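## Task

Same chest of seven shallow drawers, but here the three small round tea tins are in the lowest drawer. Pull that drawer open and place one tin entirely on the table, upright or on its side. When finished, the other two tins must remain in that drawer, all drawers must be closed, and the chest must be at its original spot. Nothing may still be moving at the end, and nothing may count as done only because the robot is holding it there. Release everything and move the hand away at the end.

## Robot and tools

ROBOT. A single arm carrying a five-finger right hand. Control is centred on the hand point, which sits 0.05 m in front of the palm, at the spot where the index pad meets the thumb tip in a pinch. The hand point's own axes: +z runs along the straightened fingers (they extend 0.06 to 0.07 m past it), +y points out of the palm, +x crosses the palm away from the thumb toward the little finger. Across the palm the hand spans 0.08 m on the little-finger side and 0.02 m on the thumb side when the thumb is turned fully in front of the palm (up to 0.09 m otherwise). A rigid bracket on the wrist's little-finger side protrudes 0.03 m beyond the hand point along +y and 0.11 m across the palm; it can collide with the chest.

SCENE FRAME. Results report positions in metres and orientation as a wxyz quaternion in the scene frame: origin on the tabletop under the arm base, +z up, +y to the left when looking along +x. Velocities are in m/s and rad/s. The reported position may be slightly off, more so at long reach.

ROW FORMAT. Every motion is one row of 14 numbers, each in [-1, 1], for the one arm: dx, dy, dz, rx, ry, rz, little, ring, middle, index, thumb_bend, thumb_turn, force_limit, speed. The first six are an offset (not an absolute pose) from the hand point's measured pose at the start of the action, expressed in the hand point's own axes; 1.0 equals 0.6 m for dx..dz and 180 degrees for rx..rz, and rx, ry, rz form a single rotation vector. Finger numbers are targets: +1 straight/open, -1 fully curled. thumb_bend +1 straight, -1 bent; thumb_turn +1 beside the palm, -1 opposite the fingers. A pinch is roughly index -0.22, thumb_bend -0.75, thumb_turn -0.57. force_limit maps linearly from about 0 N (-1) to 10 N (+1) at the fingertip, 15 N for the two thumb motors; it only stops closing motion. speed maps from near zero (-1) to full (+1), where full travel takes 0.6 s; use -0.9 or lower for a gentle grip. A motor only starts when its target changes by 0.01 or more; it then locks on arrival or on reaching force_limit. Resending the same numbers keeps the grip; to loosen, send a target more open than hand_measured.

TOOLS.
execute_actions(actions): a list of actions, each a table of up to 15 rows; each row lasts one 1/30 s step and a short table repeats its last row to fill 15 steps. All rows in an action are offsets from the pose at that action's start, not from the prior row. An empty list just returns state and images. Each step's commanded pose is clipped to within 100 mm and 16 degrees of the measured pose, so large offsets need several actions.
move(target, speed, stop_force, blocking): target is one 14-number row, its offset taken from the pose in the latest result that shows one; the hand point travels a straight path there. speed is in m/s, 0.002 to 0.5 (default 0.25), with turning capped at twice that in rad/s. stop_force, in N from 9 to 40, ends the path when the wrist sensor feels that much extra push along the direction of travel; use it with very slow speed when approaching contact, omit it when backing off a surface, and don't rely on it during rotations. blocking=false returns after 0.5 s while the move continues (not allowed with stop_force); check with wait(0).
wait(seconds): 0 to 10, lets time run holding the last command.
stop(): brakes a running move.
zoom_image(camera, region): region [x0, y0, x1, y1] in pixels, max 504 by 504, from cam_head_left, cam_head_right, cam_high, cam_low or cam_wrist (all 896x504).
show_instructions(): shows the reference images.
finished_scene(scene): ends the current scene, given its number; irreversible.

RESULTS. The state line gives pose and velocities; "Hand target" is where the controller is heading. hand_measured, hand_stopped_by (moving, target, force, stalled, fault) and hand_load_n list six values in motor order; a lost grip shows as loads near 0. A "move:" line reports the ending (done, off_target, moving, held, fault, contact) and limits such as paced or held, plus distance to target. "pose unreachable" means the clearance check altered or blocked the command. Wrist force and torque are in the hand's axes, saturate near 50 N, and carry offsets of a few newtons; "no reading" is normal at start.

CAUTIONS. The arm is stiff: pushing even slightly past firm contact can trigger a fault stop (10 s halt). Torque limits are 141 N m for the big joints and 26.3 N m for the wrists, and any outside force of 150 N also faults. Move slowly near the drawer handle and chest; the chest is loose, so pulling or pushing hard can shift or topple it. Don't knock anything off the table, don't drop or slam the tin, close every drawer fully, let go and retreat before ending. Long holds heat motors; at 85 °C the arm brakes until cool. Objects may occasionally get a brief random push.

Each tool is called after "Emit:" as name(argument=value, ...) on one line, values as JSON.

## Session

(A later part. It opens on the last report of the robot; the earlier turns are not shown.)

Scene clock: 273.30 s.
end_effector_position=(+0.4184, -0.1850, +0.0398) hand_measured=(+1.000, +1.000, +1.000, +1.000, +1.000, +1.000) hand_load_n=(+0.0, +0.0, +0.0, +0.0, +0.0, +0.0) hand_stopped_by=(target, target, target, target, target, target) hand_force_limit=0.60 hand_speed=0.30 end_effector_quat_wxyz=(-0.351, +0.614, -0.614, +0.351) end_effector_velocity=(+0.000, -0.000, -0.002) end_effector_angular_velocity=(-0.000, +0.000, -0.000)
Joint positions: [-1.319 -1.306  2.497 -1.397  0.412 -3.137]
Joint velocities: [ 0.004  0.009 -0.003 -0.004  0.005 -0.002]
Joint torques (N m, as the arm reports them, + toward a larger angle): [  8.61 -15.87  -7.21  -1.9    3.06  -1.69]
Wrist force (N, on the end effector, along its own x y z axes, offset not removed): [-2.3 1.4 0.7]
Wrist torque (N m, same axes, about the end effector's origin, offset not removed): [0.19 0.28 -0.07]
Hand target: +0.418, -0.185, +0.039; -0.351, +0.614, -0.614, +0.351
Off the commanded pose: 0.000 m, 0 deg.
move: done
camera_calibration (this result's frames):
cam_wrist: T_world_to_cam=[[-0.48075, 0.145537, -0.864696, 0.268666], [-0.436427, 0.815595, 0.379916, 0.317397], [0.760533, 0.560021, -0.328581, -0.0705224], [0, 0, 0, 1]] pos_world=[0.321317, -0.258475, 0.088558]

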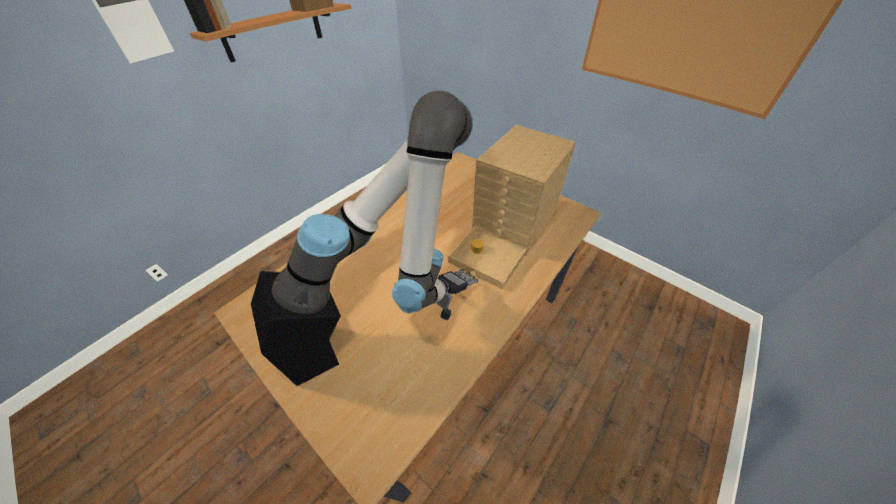

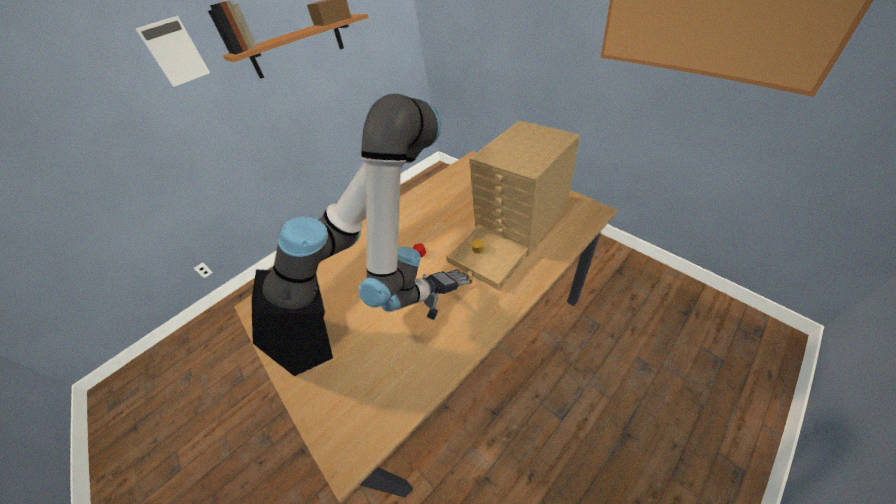

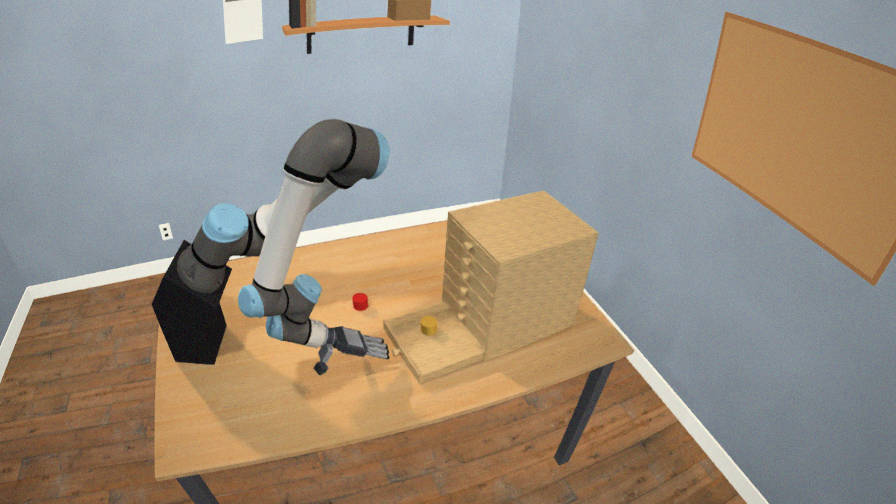

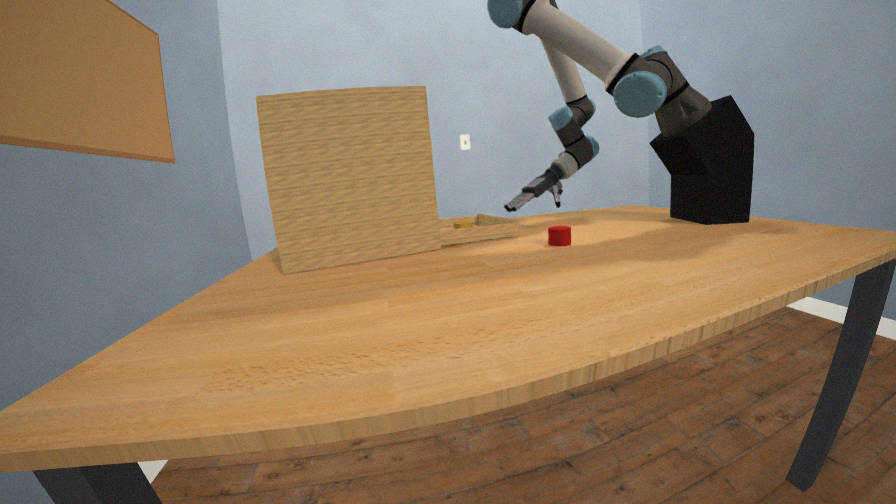

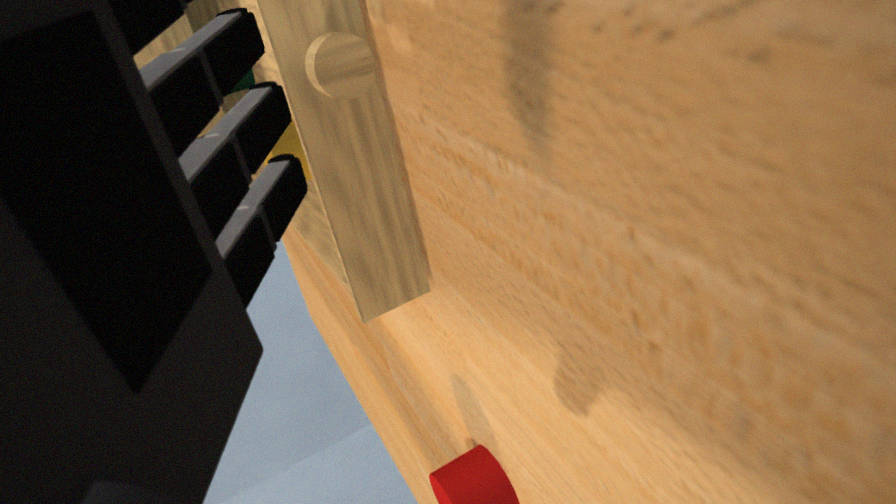

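Emit:
move(target=[0,0.029,0.0167,0,0,0,1,1,1,1,1,1,0.6,0.3], speed=0.02)

Scene clock: 275.67 s.
end_effector_position=(+0.4182, -0.1850, +0.0199) hand_measured=(+1.000, +1.000, +1.000, +1.000, +1.000, +1.000) hand_load_n=(+0.0, +0.0, +0.0, +0.0, +0.0, +0.0) hand_stopped_by=(target, target, target, target, target, target) hand_force_limit=0.60 hand_speed=0.30 end_effector_quat_wxyz=(-0.351, +0.614, -0.614, +0.351) end_effector_velocity=(+0.000, -0.001, -0.003) end_effector_angular_velocity=(-0.002, -0.001, -0.000)
Joint positions: [-1.287 -1.232  2.47  -1.429  0.443 -3.152]
Joint velocities: [ 0.004  0.01  -0.004 -0.006  0.005 -0.001]
Joint torques (N m, as the arm reports them, + toward a larger angle): [  9.66 -18.78  -4.87  -1.51   2.7   -1.99]
Wrist force (N, on the end effector, along its own x y z axes, offset not removed): [-1.7 2.1 2.6]
Wrist torque (N m, same axes, about the end effector's origin, offset not removed): [0.24 0.19 0.09]
Hand target: +0.418, -0.185, +0.020; -0.351, +0.614, -0.614, +0.351
Off the commanded pose: 0.000 m, 0 deg.
move: done
camera_calibration (this result's frames):
cam_wrist: T_world_to_cam=[[-0.480782, 0.145537, -0.864678, 0.251441], [-0.436425, 0.815586, 0.379938, 0.324779], [0.760514, 0.560035, -0.328603, -0.0768885], [0, 0, 0, 1]] pos_world=[0.321105, -0.258419, 0.0687534]

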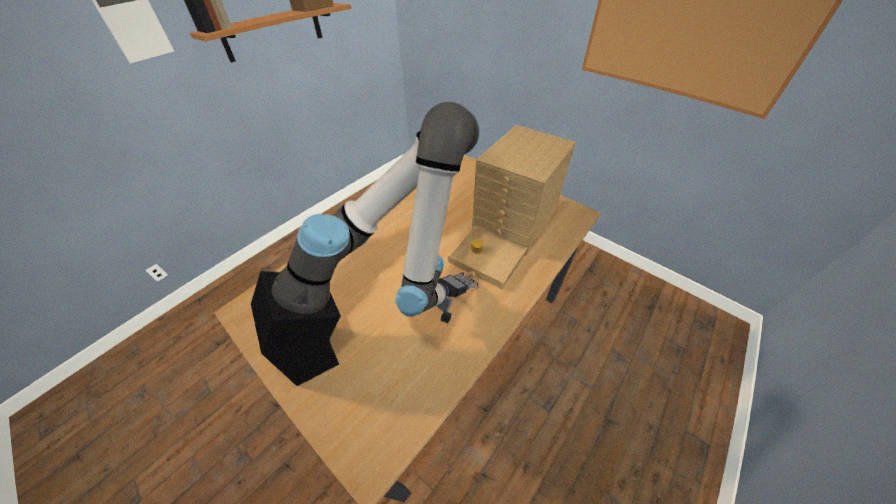

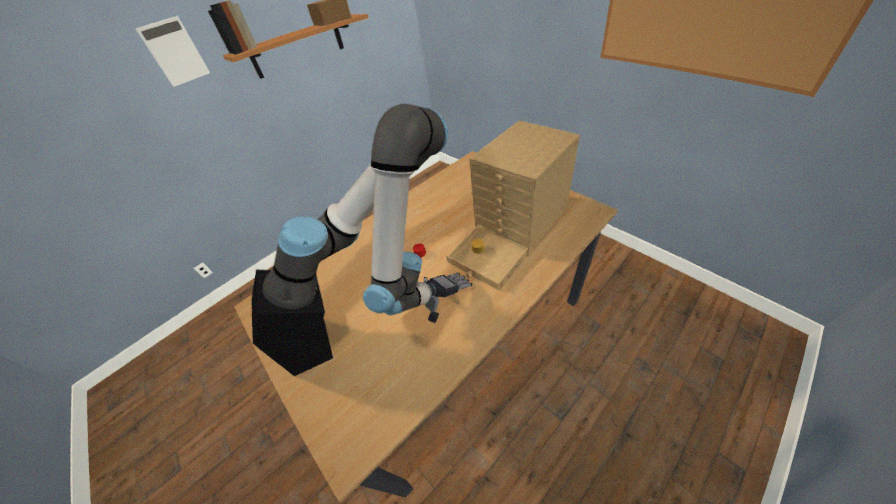

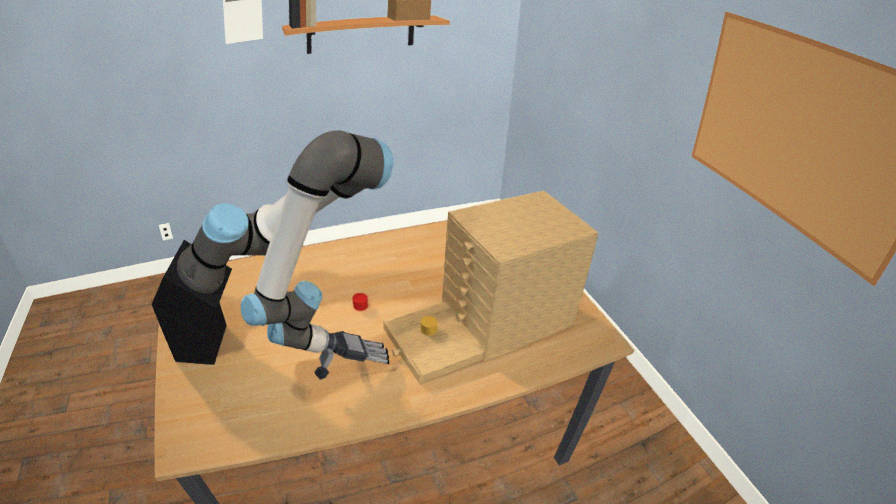

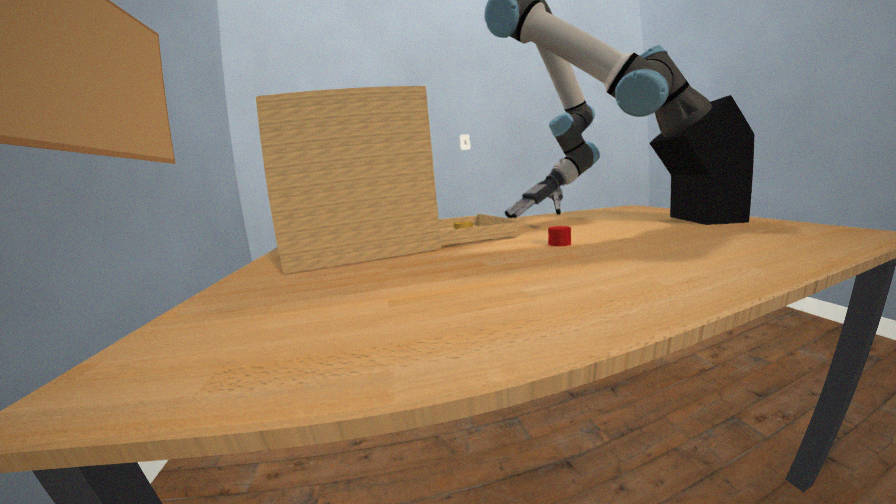

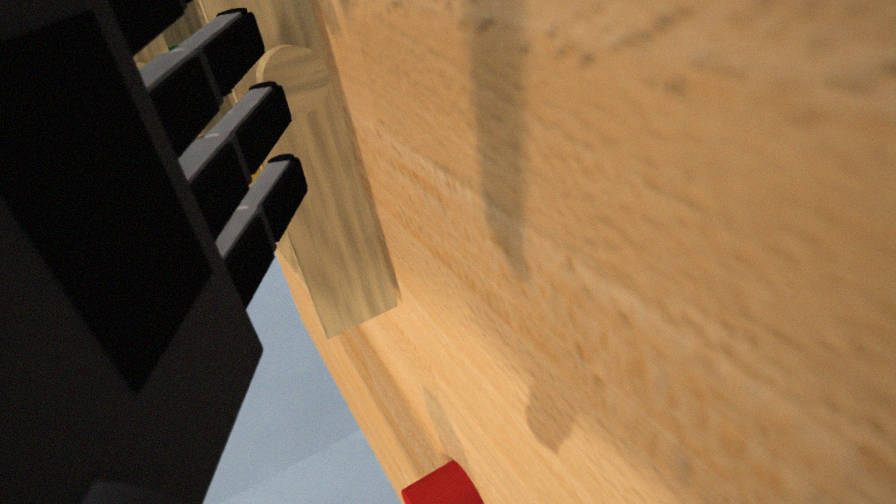

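Emit:
move(target=[-0.042,-0.165,0.286,0,0,0,1,1,1,1,1,1,0.6,0.3], speed=0.025, stop_force=12)

Scene clock: 278.97 s.
end_effector_position=(+0.4639, -0.1792, +0.0194) hand_measured=(+1.000, +1.000, +1.000, +1.000, +1.000, +1.000) hand_load_n=(+0.0, +0.0, +0.0, +0.0, +0.0, +0.0) hand_stopped_by=(target, target, target, target, target, target) hand_force_limit=0.60 hand_speed=0.30 end_effector_quat_wxyz=(-0.351, +0.614, -0.614, +0.351) end_effector_velocity=(-0.003, -0.001, -0.000) end_effector_angular_velocity=(+0.000, +0.001, -0.002)
Joint positions: [-1.162 -1.273  2.382 -1.263  0.566 -3.196]
Joint velocities: [-0.008  0.003  0.005 -0.008 -0.006  0.002]
Joint torques (N m, as the arm reports them, + toward a larger angle): [-13.08 -20.96  10.16  -1.42  -3.01   1.42]
Wrist force (N, on the end effector, along its own x y z axes, offset not removed): [-2.1 0.2 -0.5]
Wrist torque (N m, same axes, about the end effector's origin, offset not removed): [0.25 0.35 -0.08]
Hand target: +0.464, -0.179, +0.019; -0.351, +0.614, -0.614, +0.351
Off the commanded pose: 0.154 m, 0 deg.
move: contact
camera_calibration (this result's frames):
cam_wrist: T_world_to_cam=[[-0.480266, 0.145407, -0.864987, 0.271853], [-0.436863, 0.815488, 0.379645, 0.340421], [0.760589, 0.560211, -0.328128, -0.115055], [0, 0, 0, 1]] pos_world=[0.366789, -0.252683, 0.0681578]

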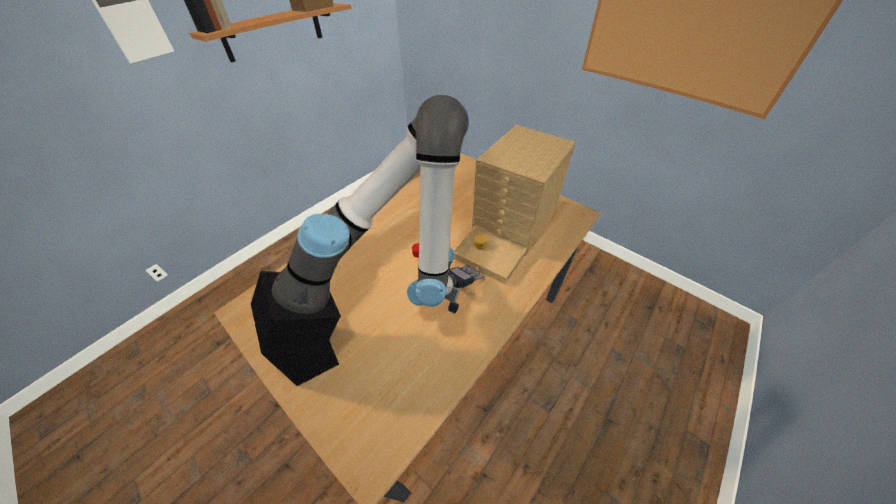

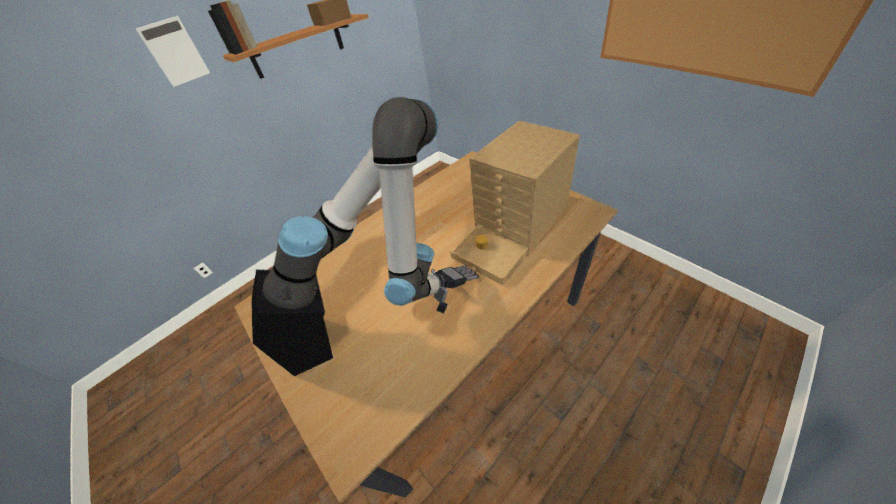

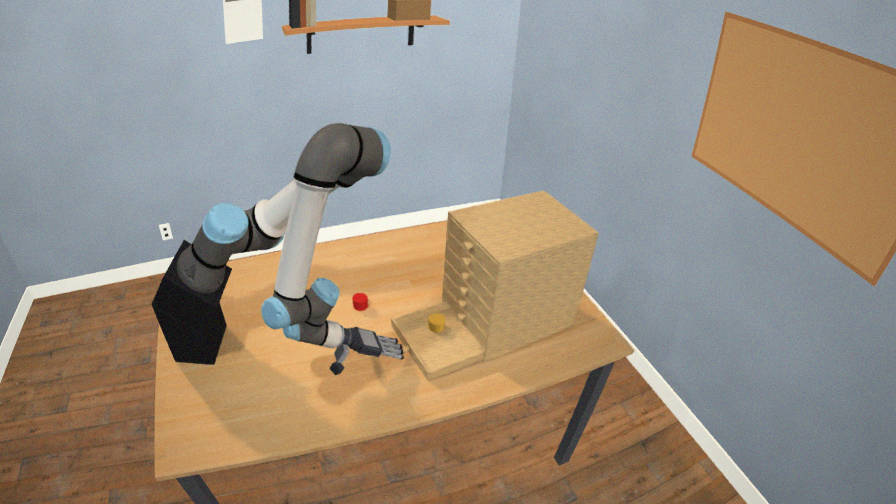

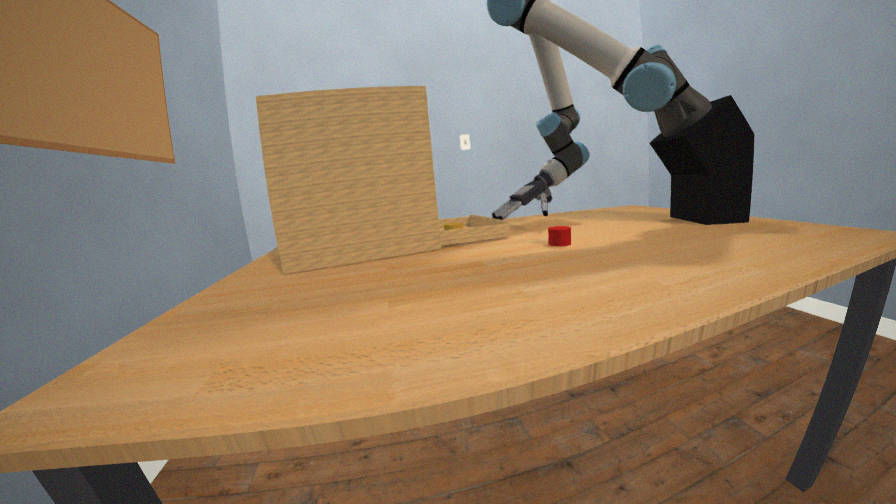

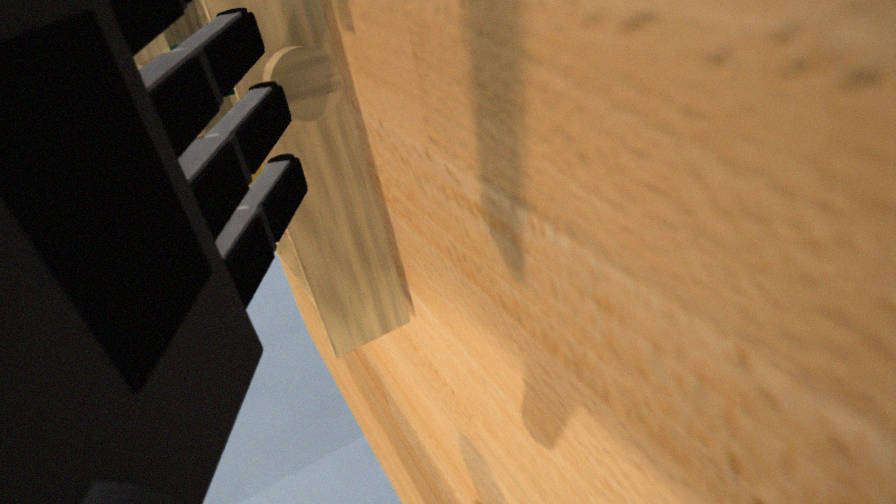

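Emit:
move(target=[-0.033,-0.132,0.229,0,0,0,1,1,1,1,1,1,0.6,0.3], speed=0.02, stop_force=16)

Scene clock: 282.27 s.
end_effector_position=(+0.5009, -0.1747, +0.0192) hand_measured=(+1.000, +1.000, +1.000, +1.000, +1.000, +1.000) hand_load_n=(+0.0, +0.0, +0.5, +0.0, +0.0, +0.0) hand_stopped_by=(target, target, target, target, target, target) hand_force_limit=0.60 hand_speed=0.30 end_effector_quat_wxyz=(-0.351, +0.614, -0.614, +0.351) end_effector_velocity=(-0.008, +0.000, +0.000) end_effector_angular_velocity=(+0.003, -0.000, +0.001)
Joint positions: [-1.071 -1.291  2.306 -1.151  0.656 -3.218]
Joint velocities: [-0.018  0.002  0.017 -0.022 -0.02   0.006]
Joint torques (N m, as the arm reports them, + toward a larger angle): [ -9.68 -21.8    8.88  -1.16  -3.46   1.61]
Wrist force (N, on the end effector, along its own x y z axes, offset not removed): [-1.6 -2.6 -9.1]
Wrist torque (N m, same axes, about the end effector's origin, offset not removed): [1.17 0.54 0.01]
Hand target: +0.500, -0.175, +0.019; -0.351, +0.613, -0.614, +0.351
Off the commanded pose: 0.123 m, 0 deg.
move: contact
camera_calibration (this result's frames):
cam_wrist: T_world_to_cam=[[-0.47986, 0.144994, -0.865281, 0.288509], [-0.437333, 0.815453, 0.379177, 0.353196], [0.760575, 0.560368, -0.327893, -0.145783], [0, 0, 0, 1]] pos_world=[0.403787, -0.248155, 0.0679164]

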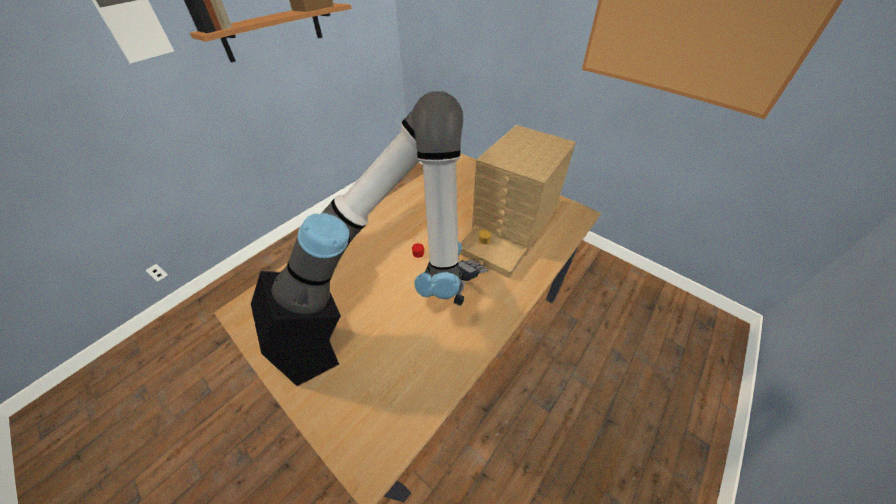

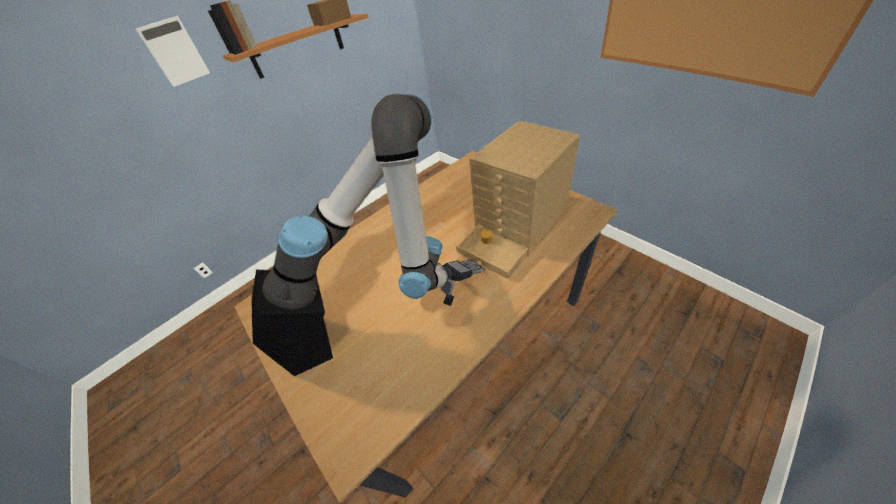

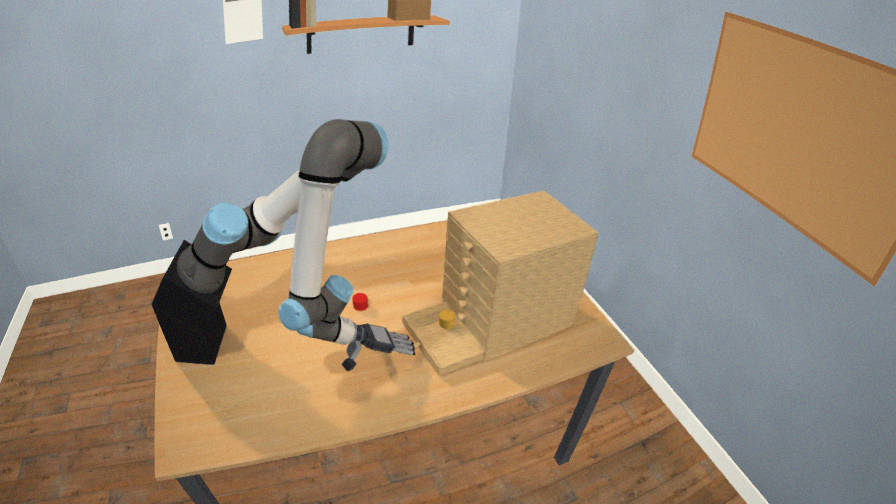

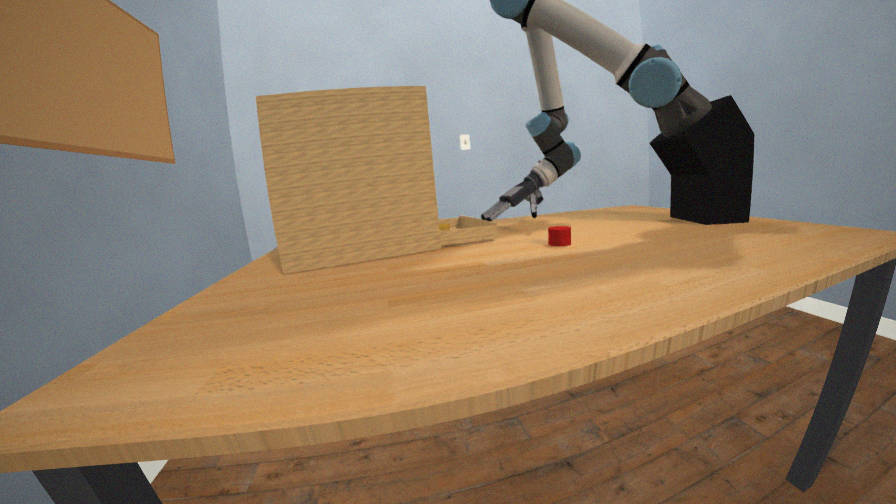

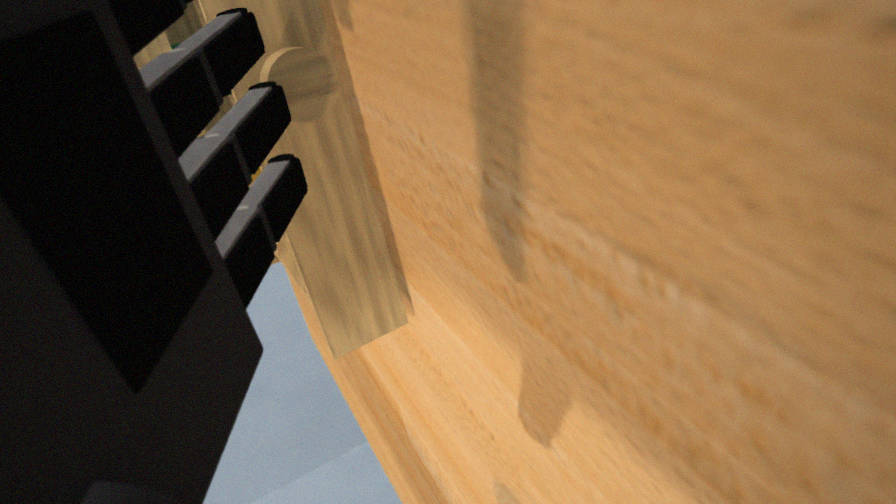

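Emit:
move(target=[0.0117,0.0083,-0.0145,0,0,0,1,1,1,1,1,1,0.6,0.3], speed=0.02)

Emit:
move(target=[-0.029,-0.116,0.2,0,0,0,1,1,1,1,1,1,0.6,0.3], speed=0.016, stop_force=16)

Scene clock: 284.63 s.
end_effector_position=(+0.4910, -0.1815, +0.0193) hand_measured=(+1.000, +1.000, +1.000, +1.000, +1.000, +1.000) hand_load_n=(+0.0, +0.0, +0.0, +0.0, +0.0, +0.0) hand_stopped_by=(target, target, target, target, target, target) hand_force_limit=0.60 hand_speed=0.30 end_effector_quat_wxyz=(-0.351, +0.614, -0.614, +0.351) end_effector_velocity=(-0.002, -0.000, -0.000) end_effector_angular_velocity=(+0.002, -0.000, +0.001)
Joint positions: [-1.104 -1.286  2.319 -1.175  0.623 -3.21 ]
Joint velocities: [-0.005  0.001  0.002 -0.004 -0.007  0.003]
Joint torques (N m, as the arm reports them, + toward a larger angle): [-10.95 -21.65  10.09  -1.89  -3.18   1.83]
Wrist force (N, on the end effector, along its own x y z axes, offset not removed): [-2.8 0.4 1.2]
Wrist torque (N m, same axes, about the end effector's origin, offset not removed): [-0.08 0.40 -0.10]
Hand target: +0.491, -0.182, +0.019; -0.351, +0.614, -0.614, +0.351
Off the commanded pose: 0.000 m, 0 deg.
move: done
camera_calibration (this result's frames):
cam_wrist: T_world_to_cam=[[-0.479923, 0.145, -0.865245, 0.284902], [-0.437277, 0.815472, 0.379202, 0.354412], [0.760568, 0.560339, -0.327958, -0.134436], [0, 0, 0, 1]] pos_world=[0.393955, -0.254994, 0.0680268]

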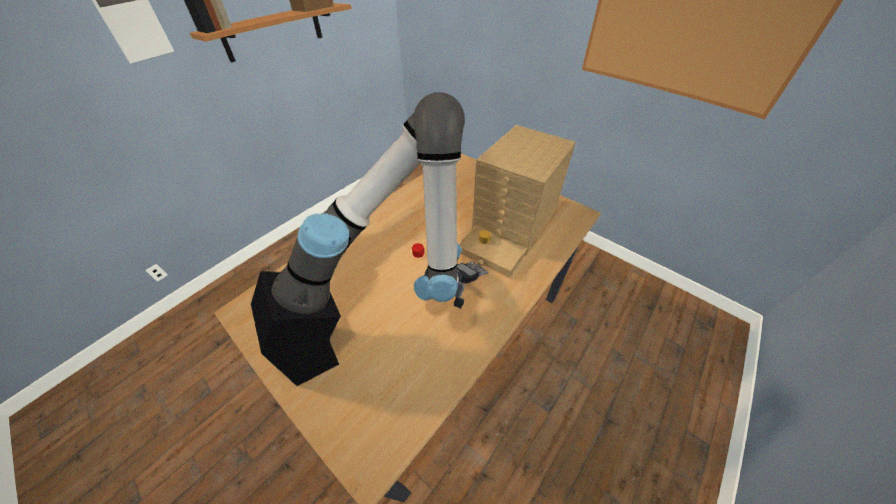

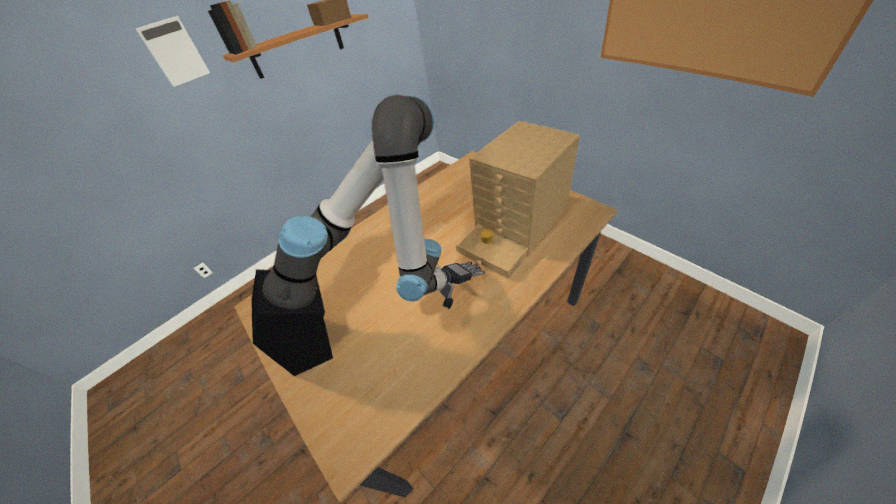

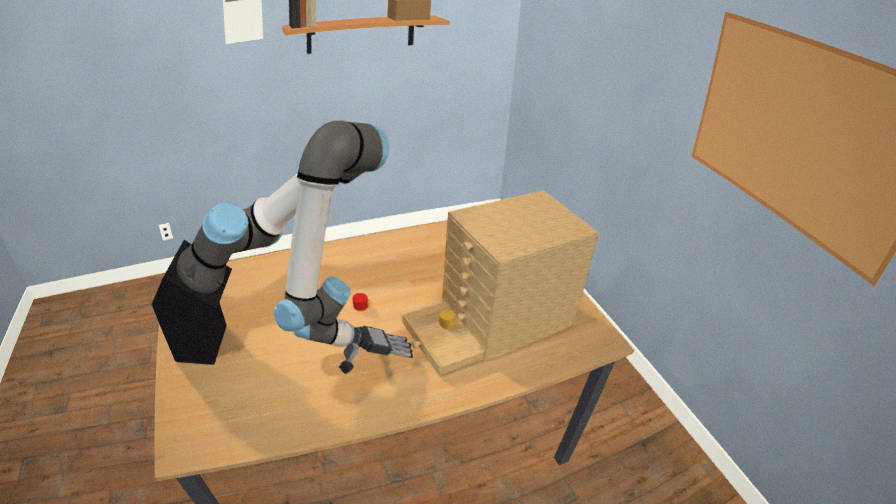

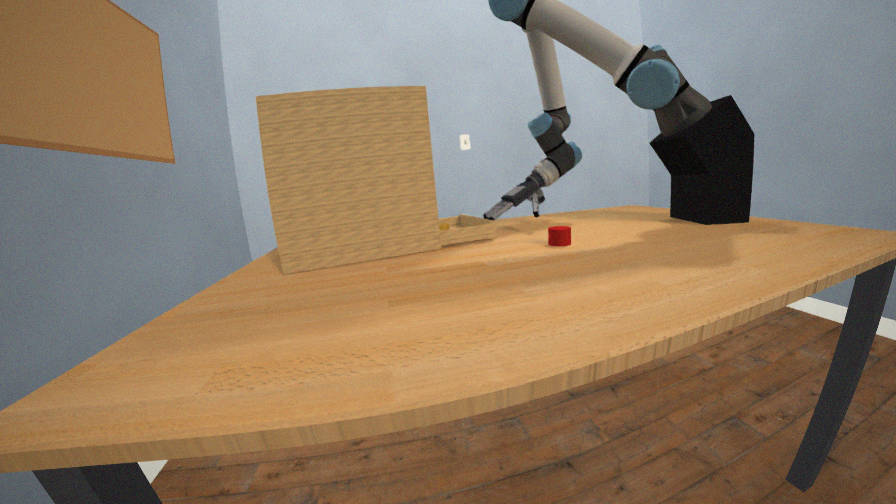

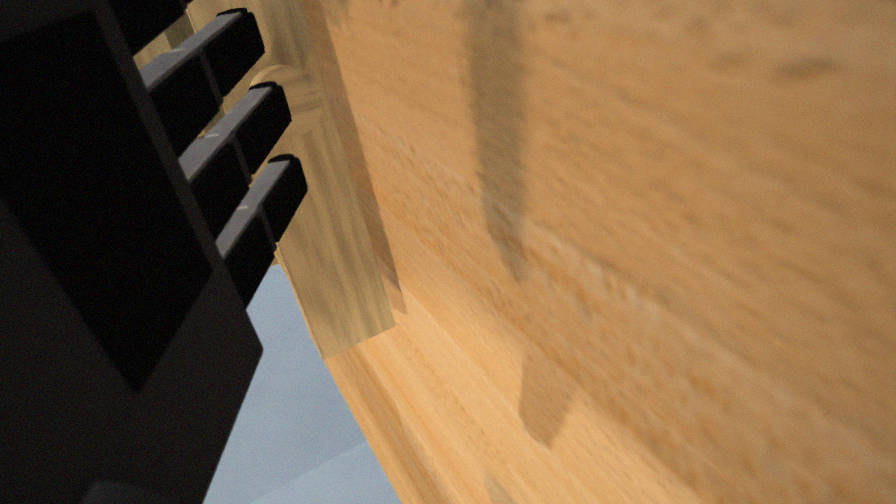

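Scene clock: 293.67 s.
end_effector_position=(+0.6296, -0.1643, +0.0185) hand_measured=(+1.000, +1.000, +1.000, +1.000, +1.000, +1.000) hand_load_n=(+0.0, +0.0, +0.0, +0.0, +0.0, +0.0) hand_stopped_by=(target, target, target, target, target, target) hand_force_limit=0.60 hand_speed=0.30 end_effector_quat_wxyz=(-0.351, +0.614, -0.614, +0.351) end_effector_velocity=(+0.002, +0.000, -0.000) end_effector_angular_velocity=(+0.000, +0.000, -0.001)
Joint positions: [-0.832 -1.275  2.    -0.832  0.893 -3.259]
Joint velocities: [ 0.004  0.001 -0.006  0.005  0.005 -0.   ]
Joint torques (N m, as the arm reports them, + toward a larger angle): [ 13.44 -32.   -14.45   1.08   2.66  -1.84]
Wrist force (N, on the end effector, along its own x y z axes, offset not removed): [-0.9 -0.8 -2.7]
Wrist torque (N m, same axes, about the end effector's origin, offset not removed): [0.26 0.24 -0.05]
Hand target: +0.630, -0.164, +0.019; -0.351, +0.614, -0.614, +0.351
Off the commanded pose: 0.000 m, 0 deg.
move: done
camera_calibration (this result's frames):
cam_wrist: T_world_to_cam=[[-0.479897, 0.144947, -0.865268, 0.348194], [-0.437327, 0.815467, 0.379156, 0.401286], [0.760555, 0.560361, -0.327951, -0.249708], [0, 0, 0, 1]] pos_world=[0.532507, -0.237778, 0.0672393]

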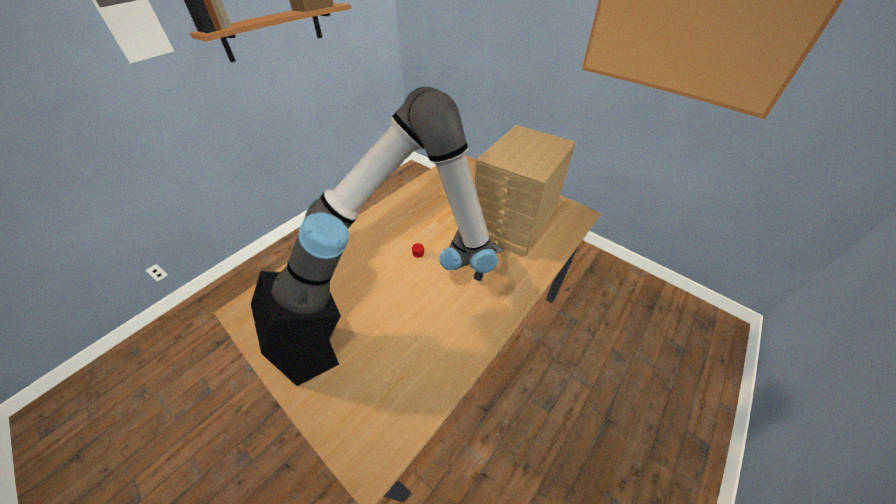

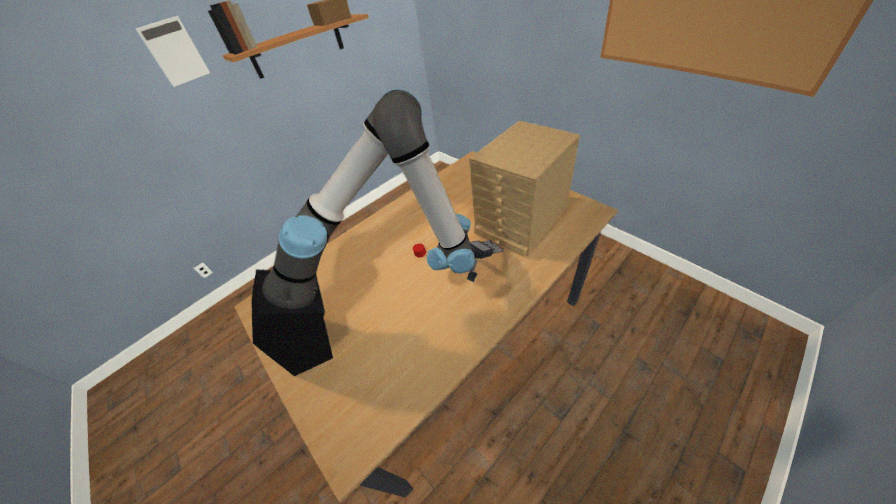

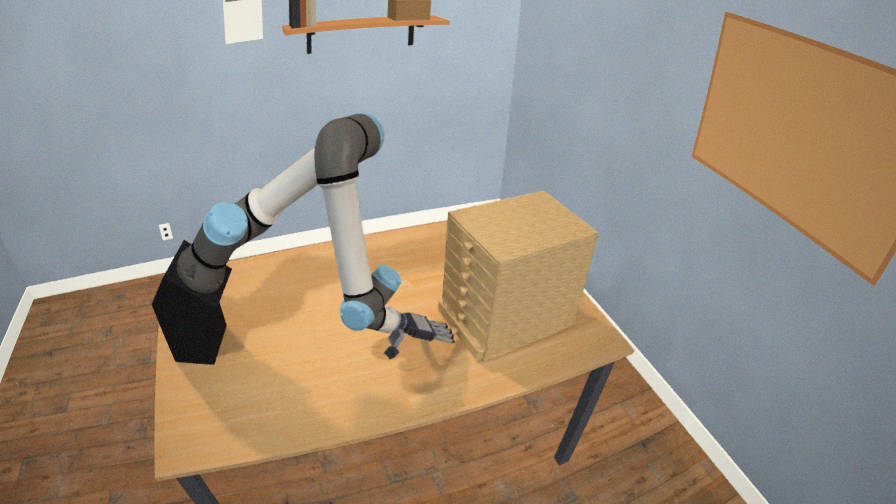

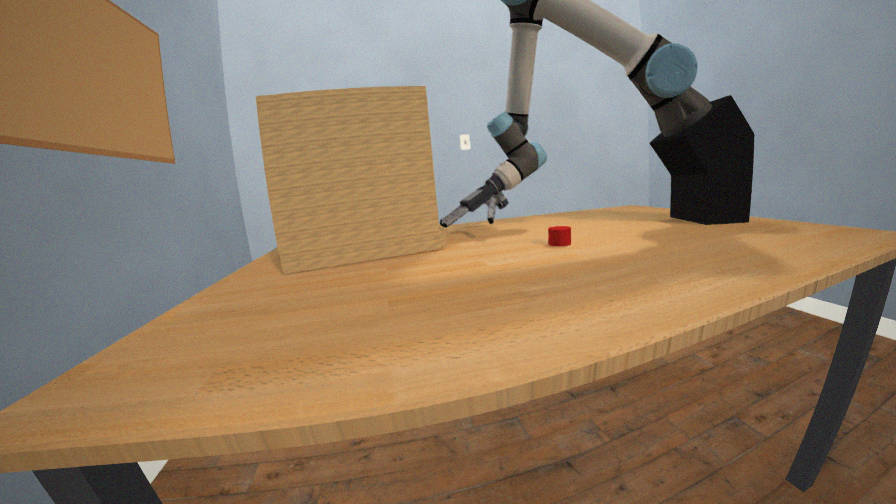

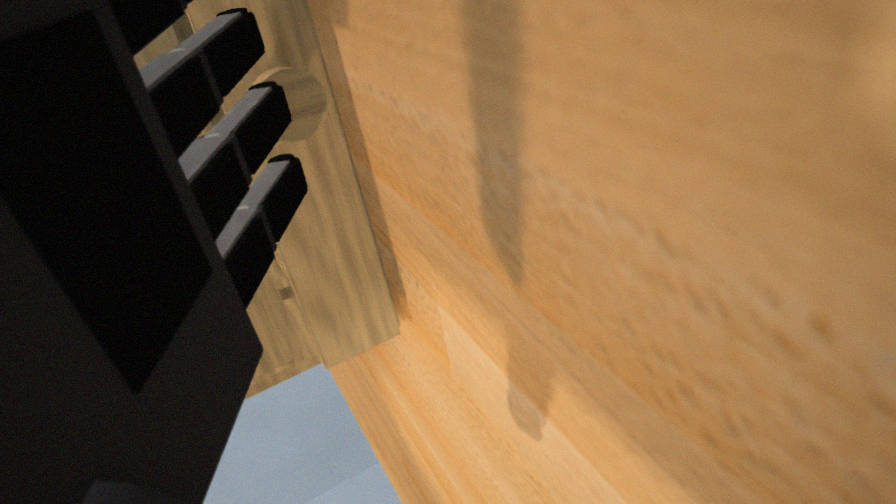

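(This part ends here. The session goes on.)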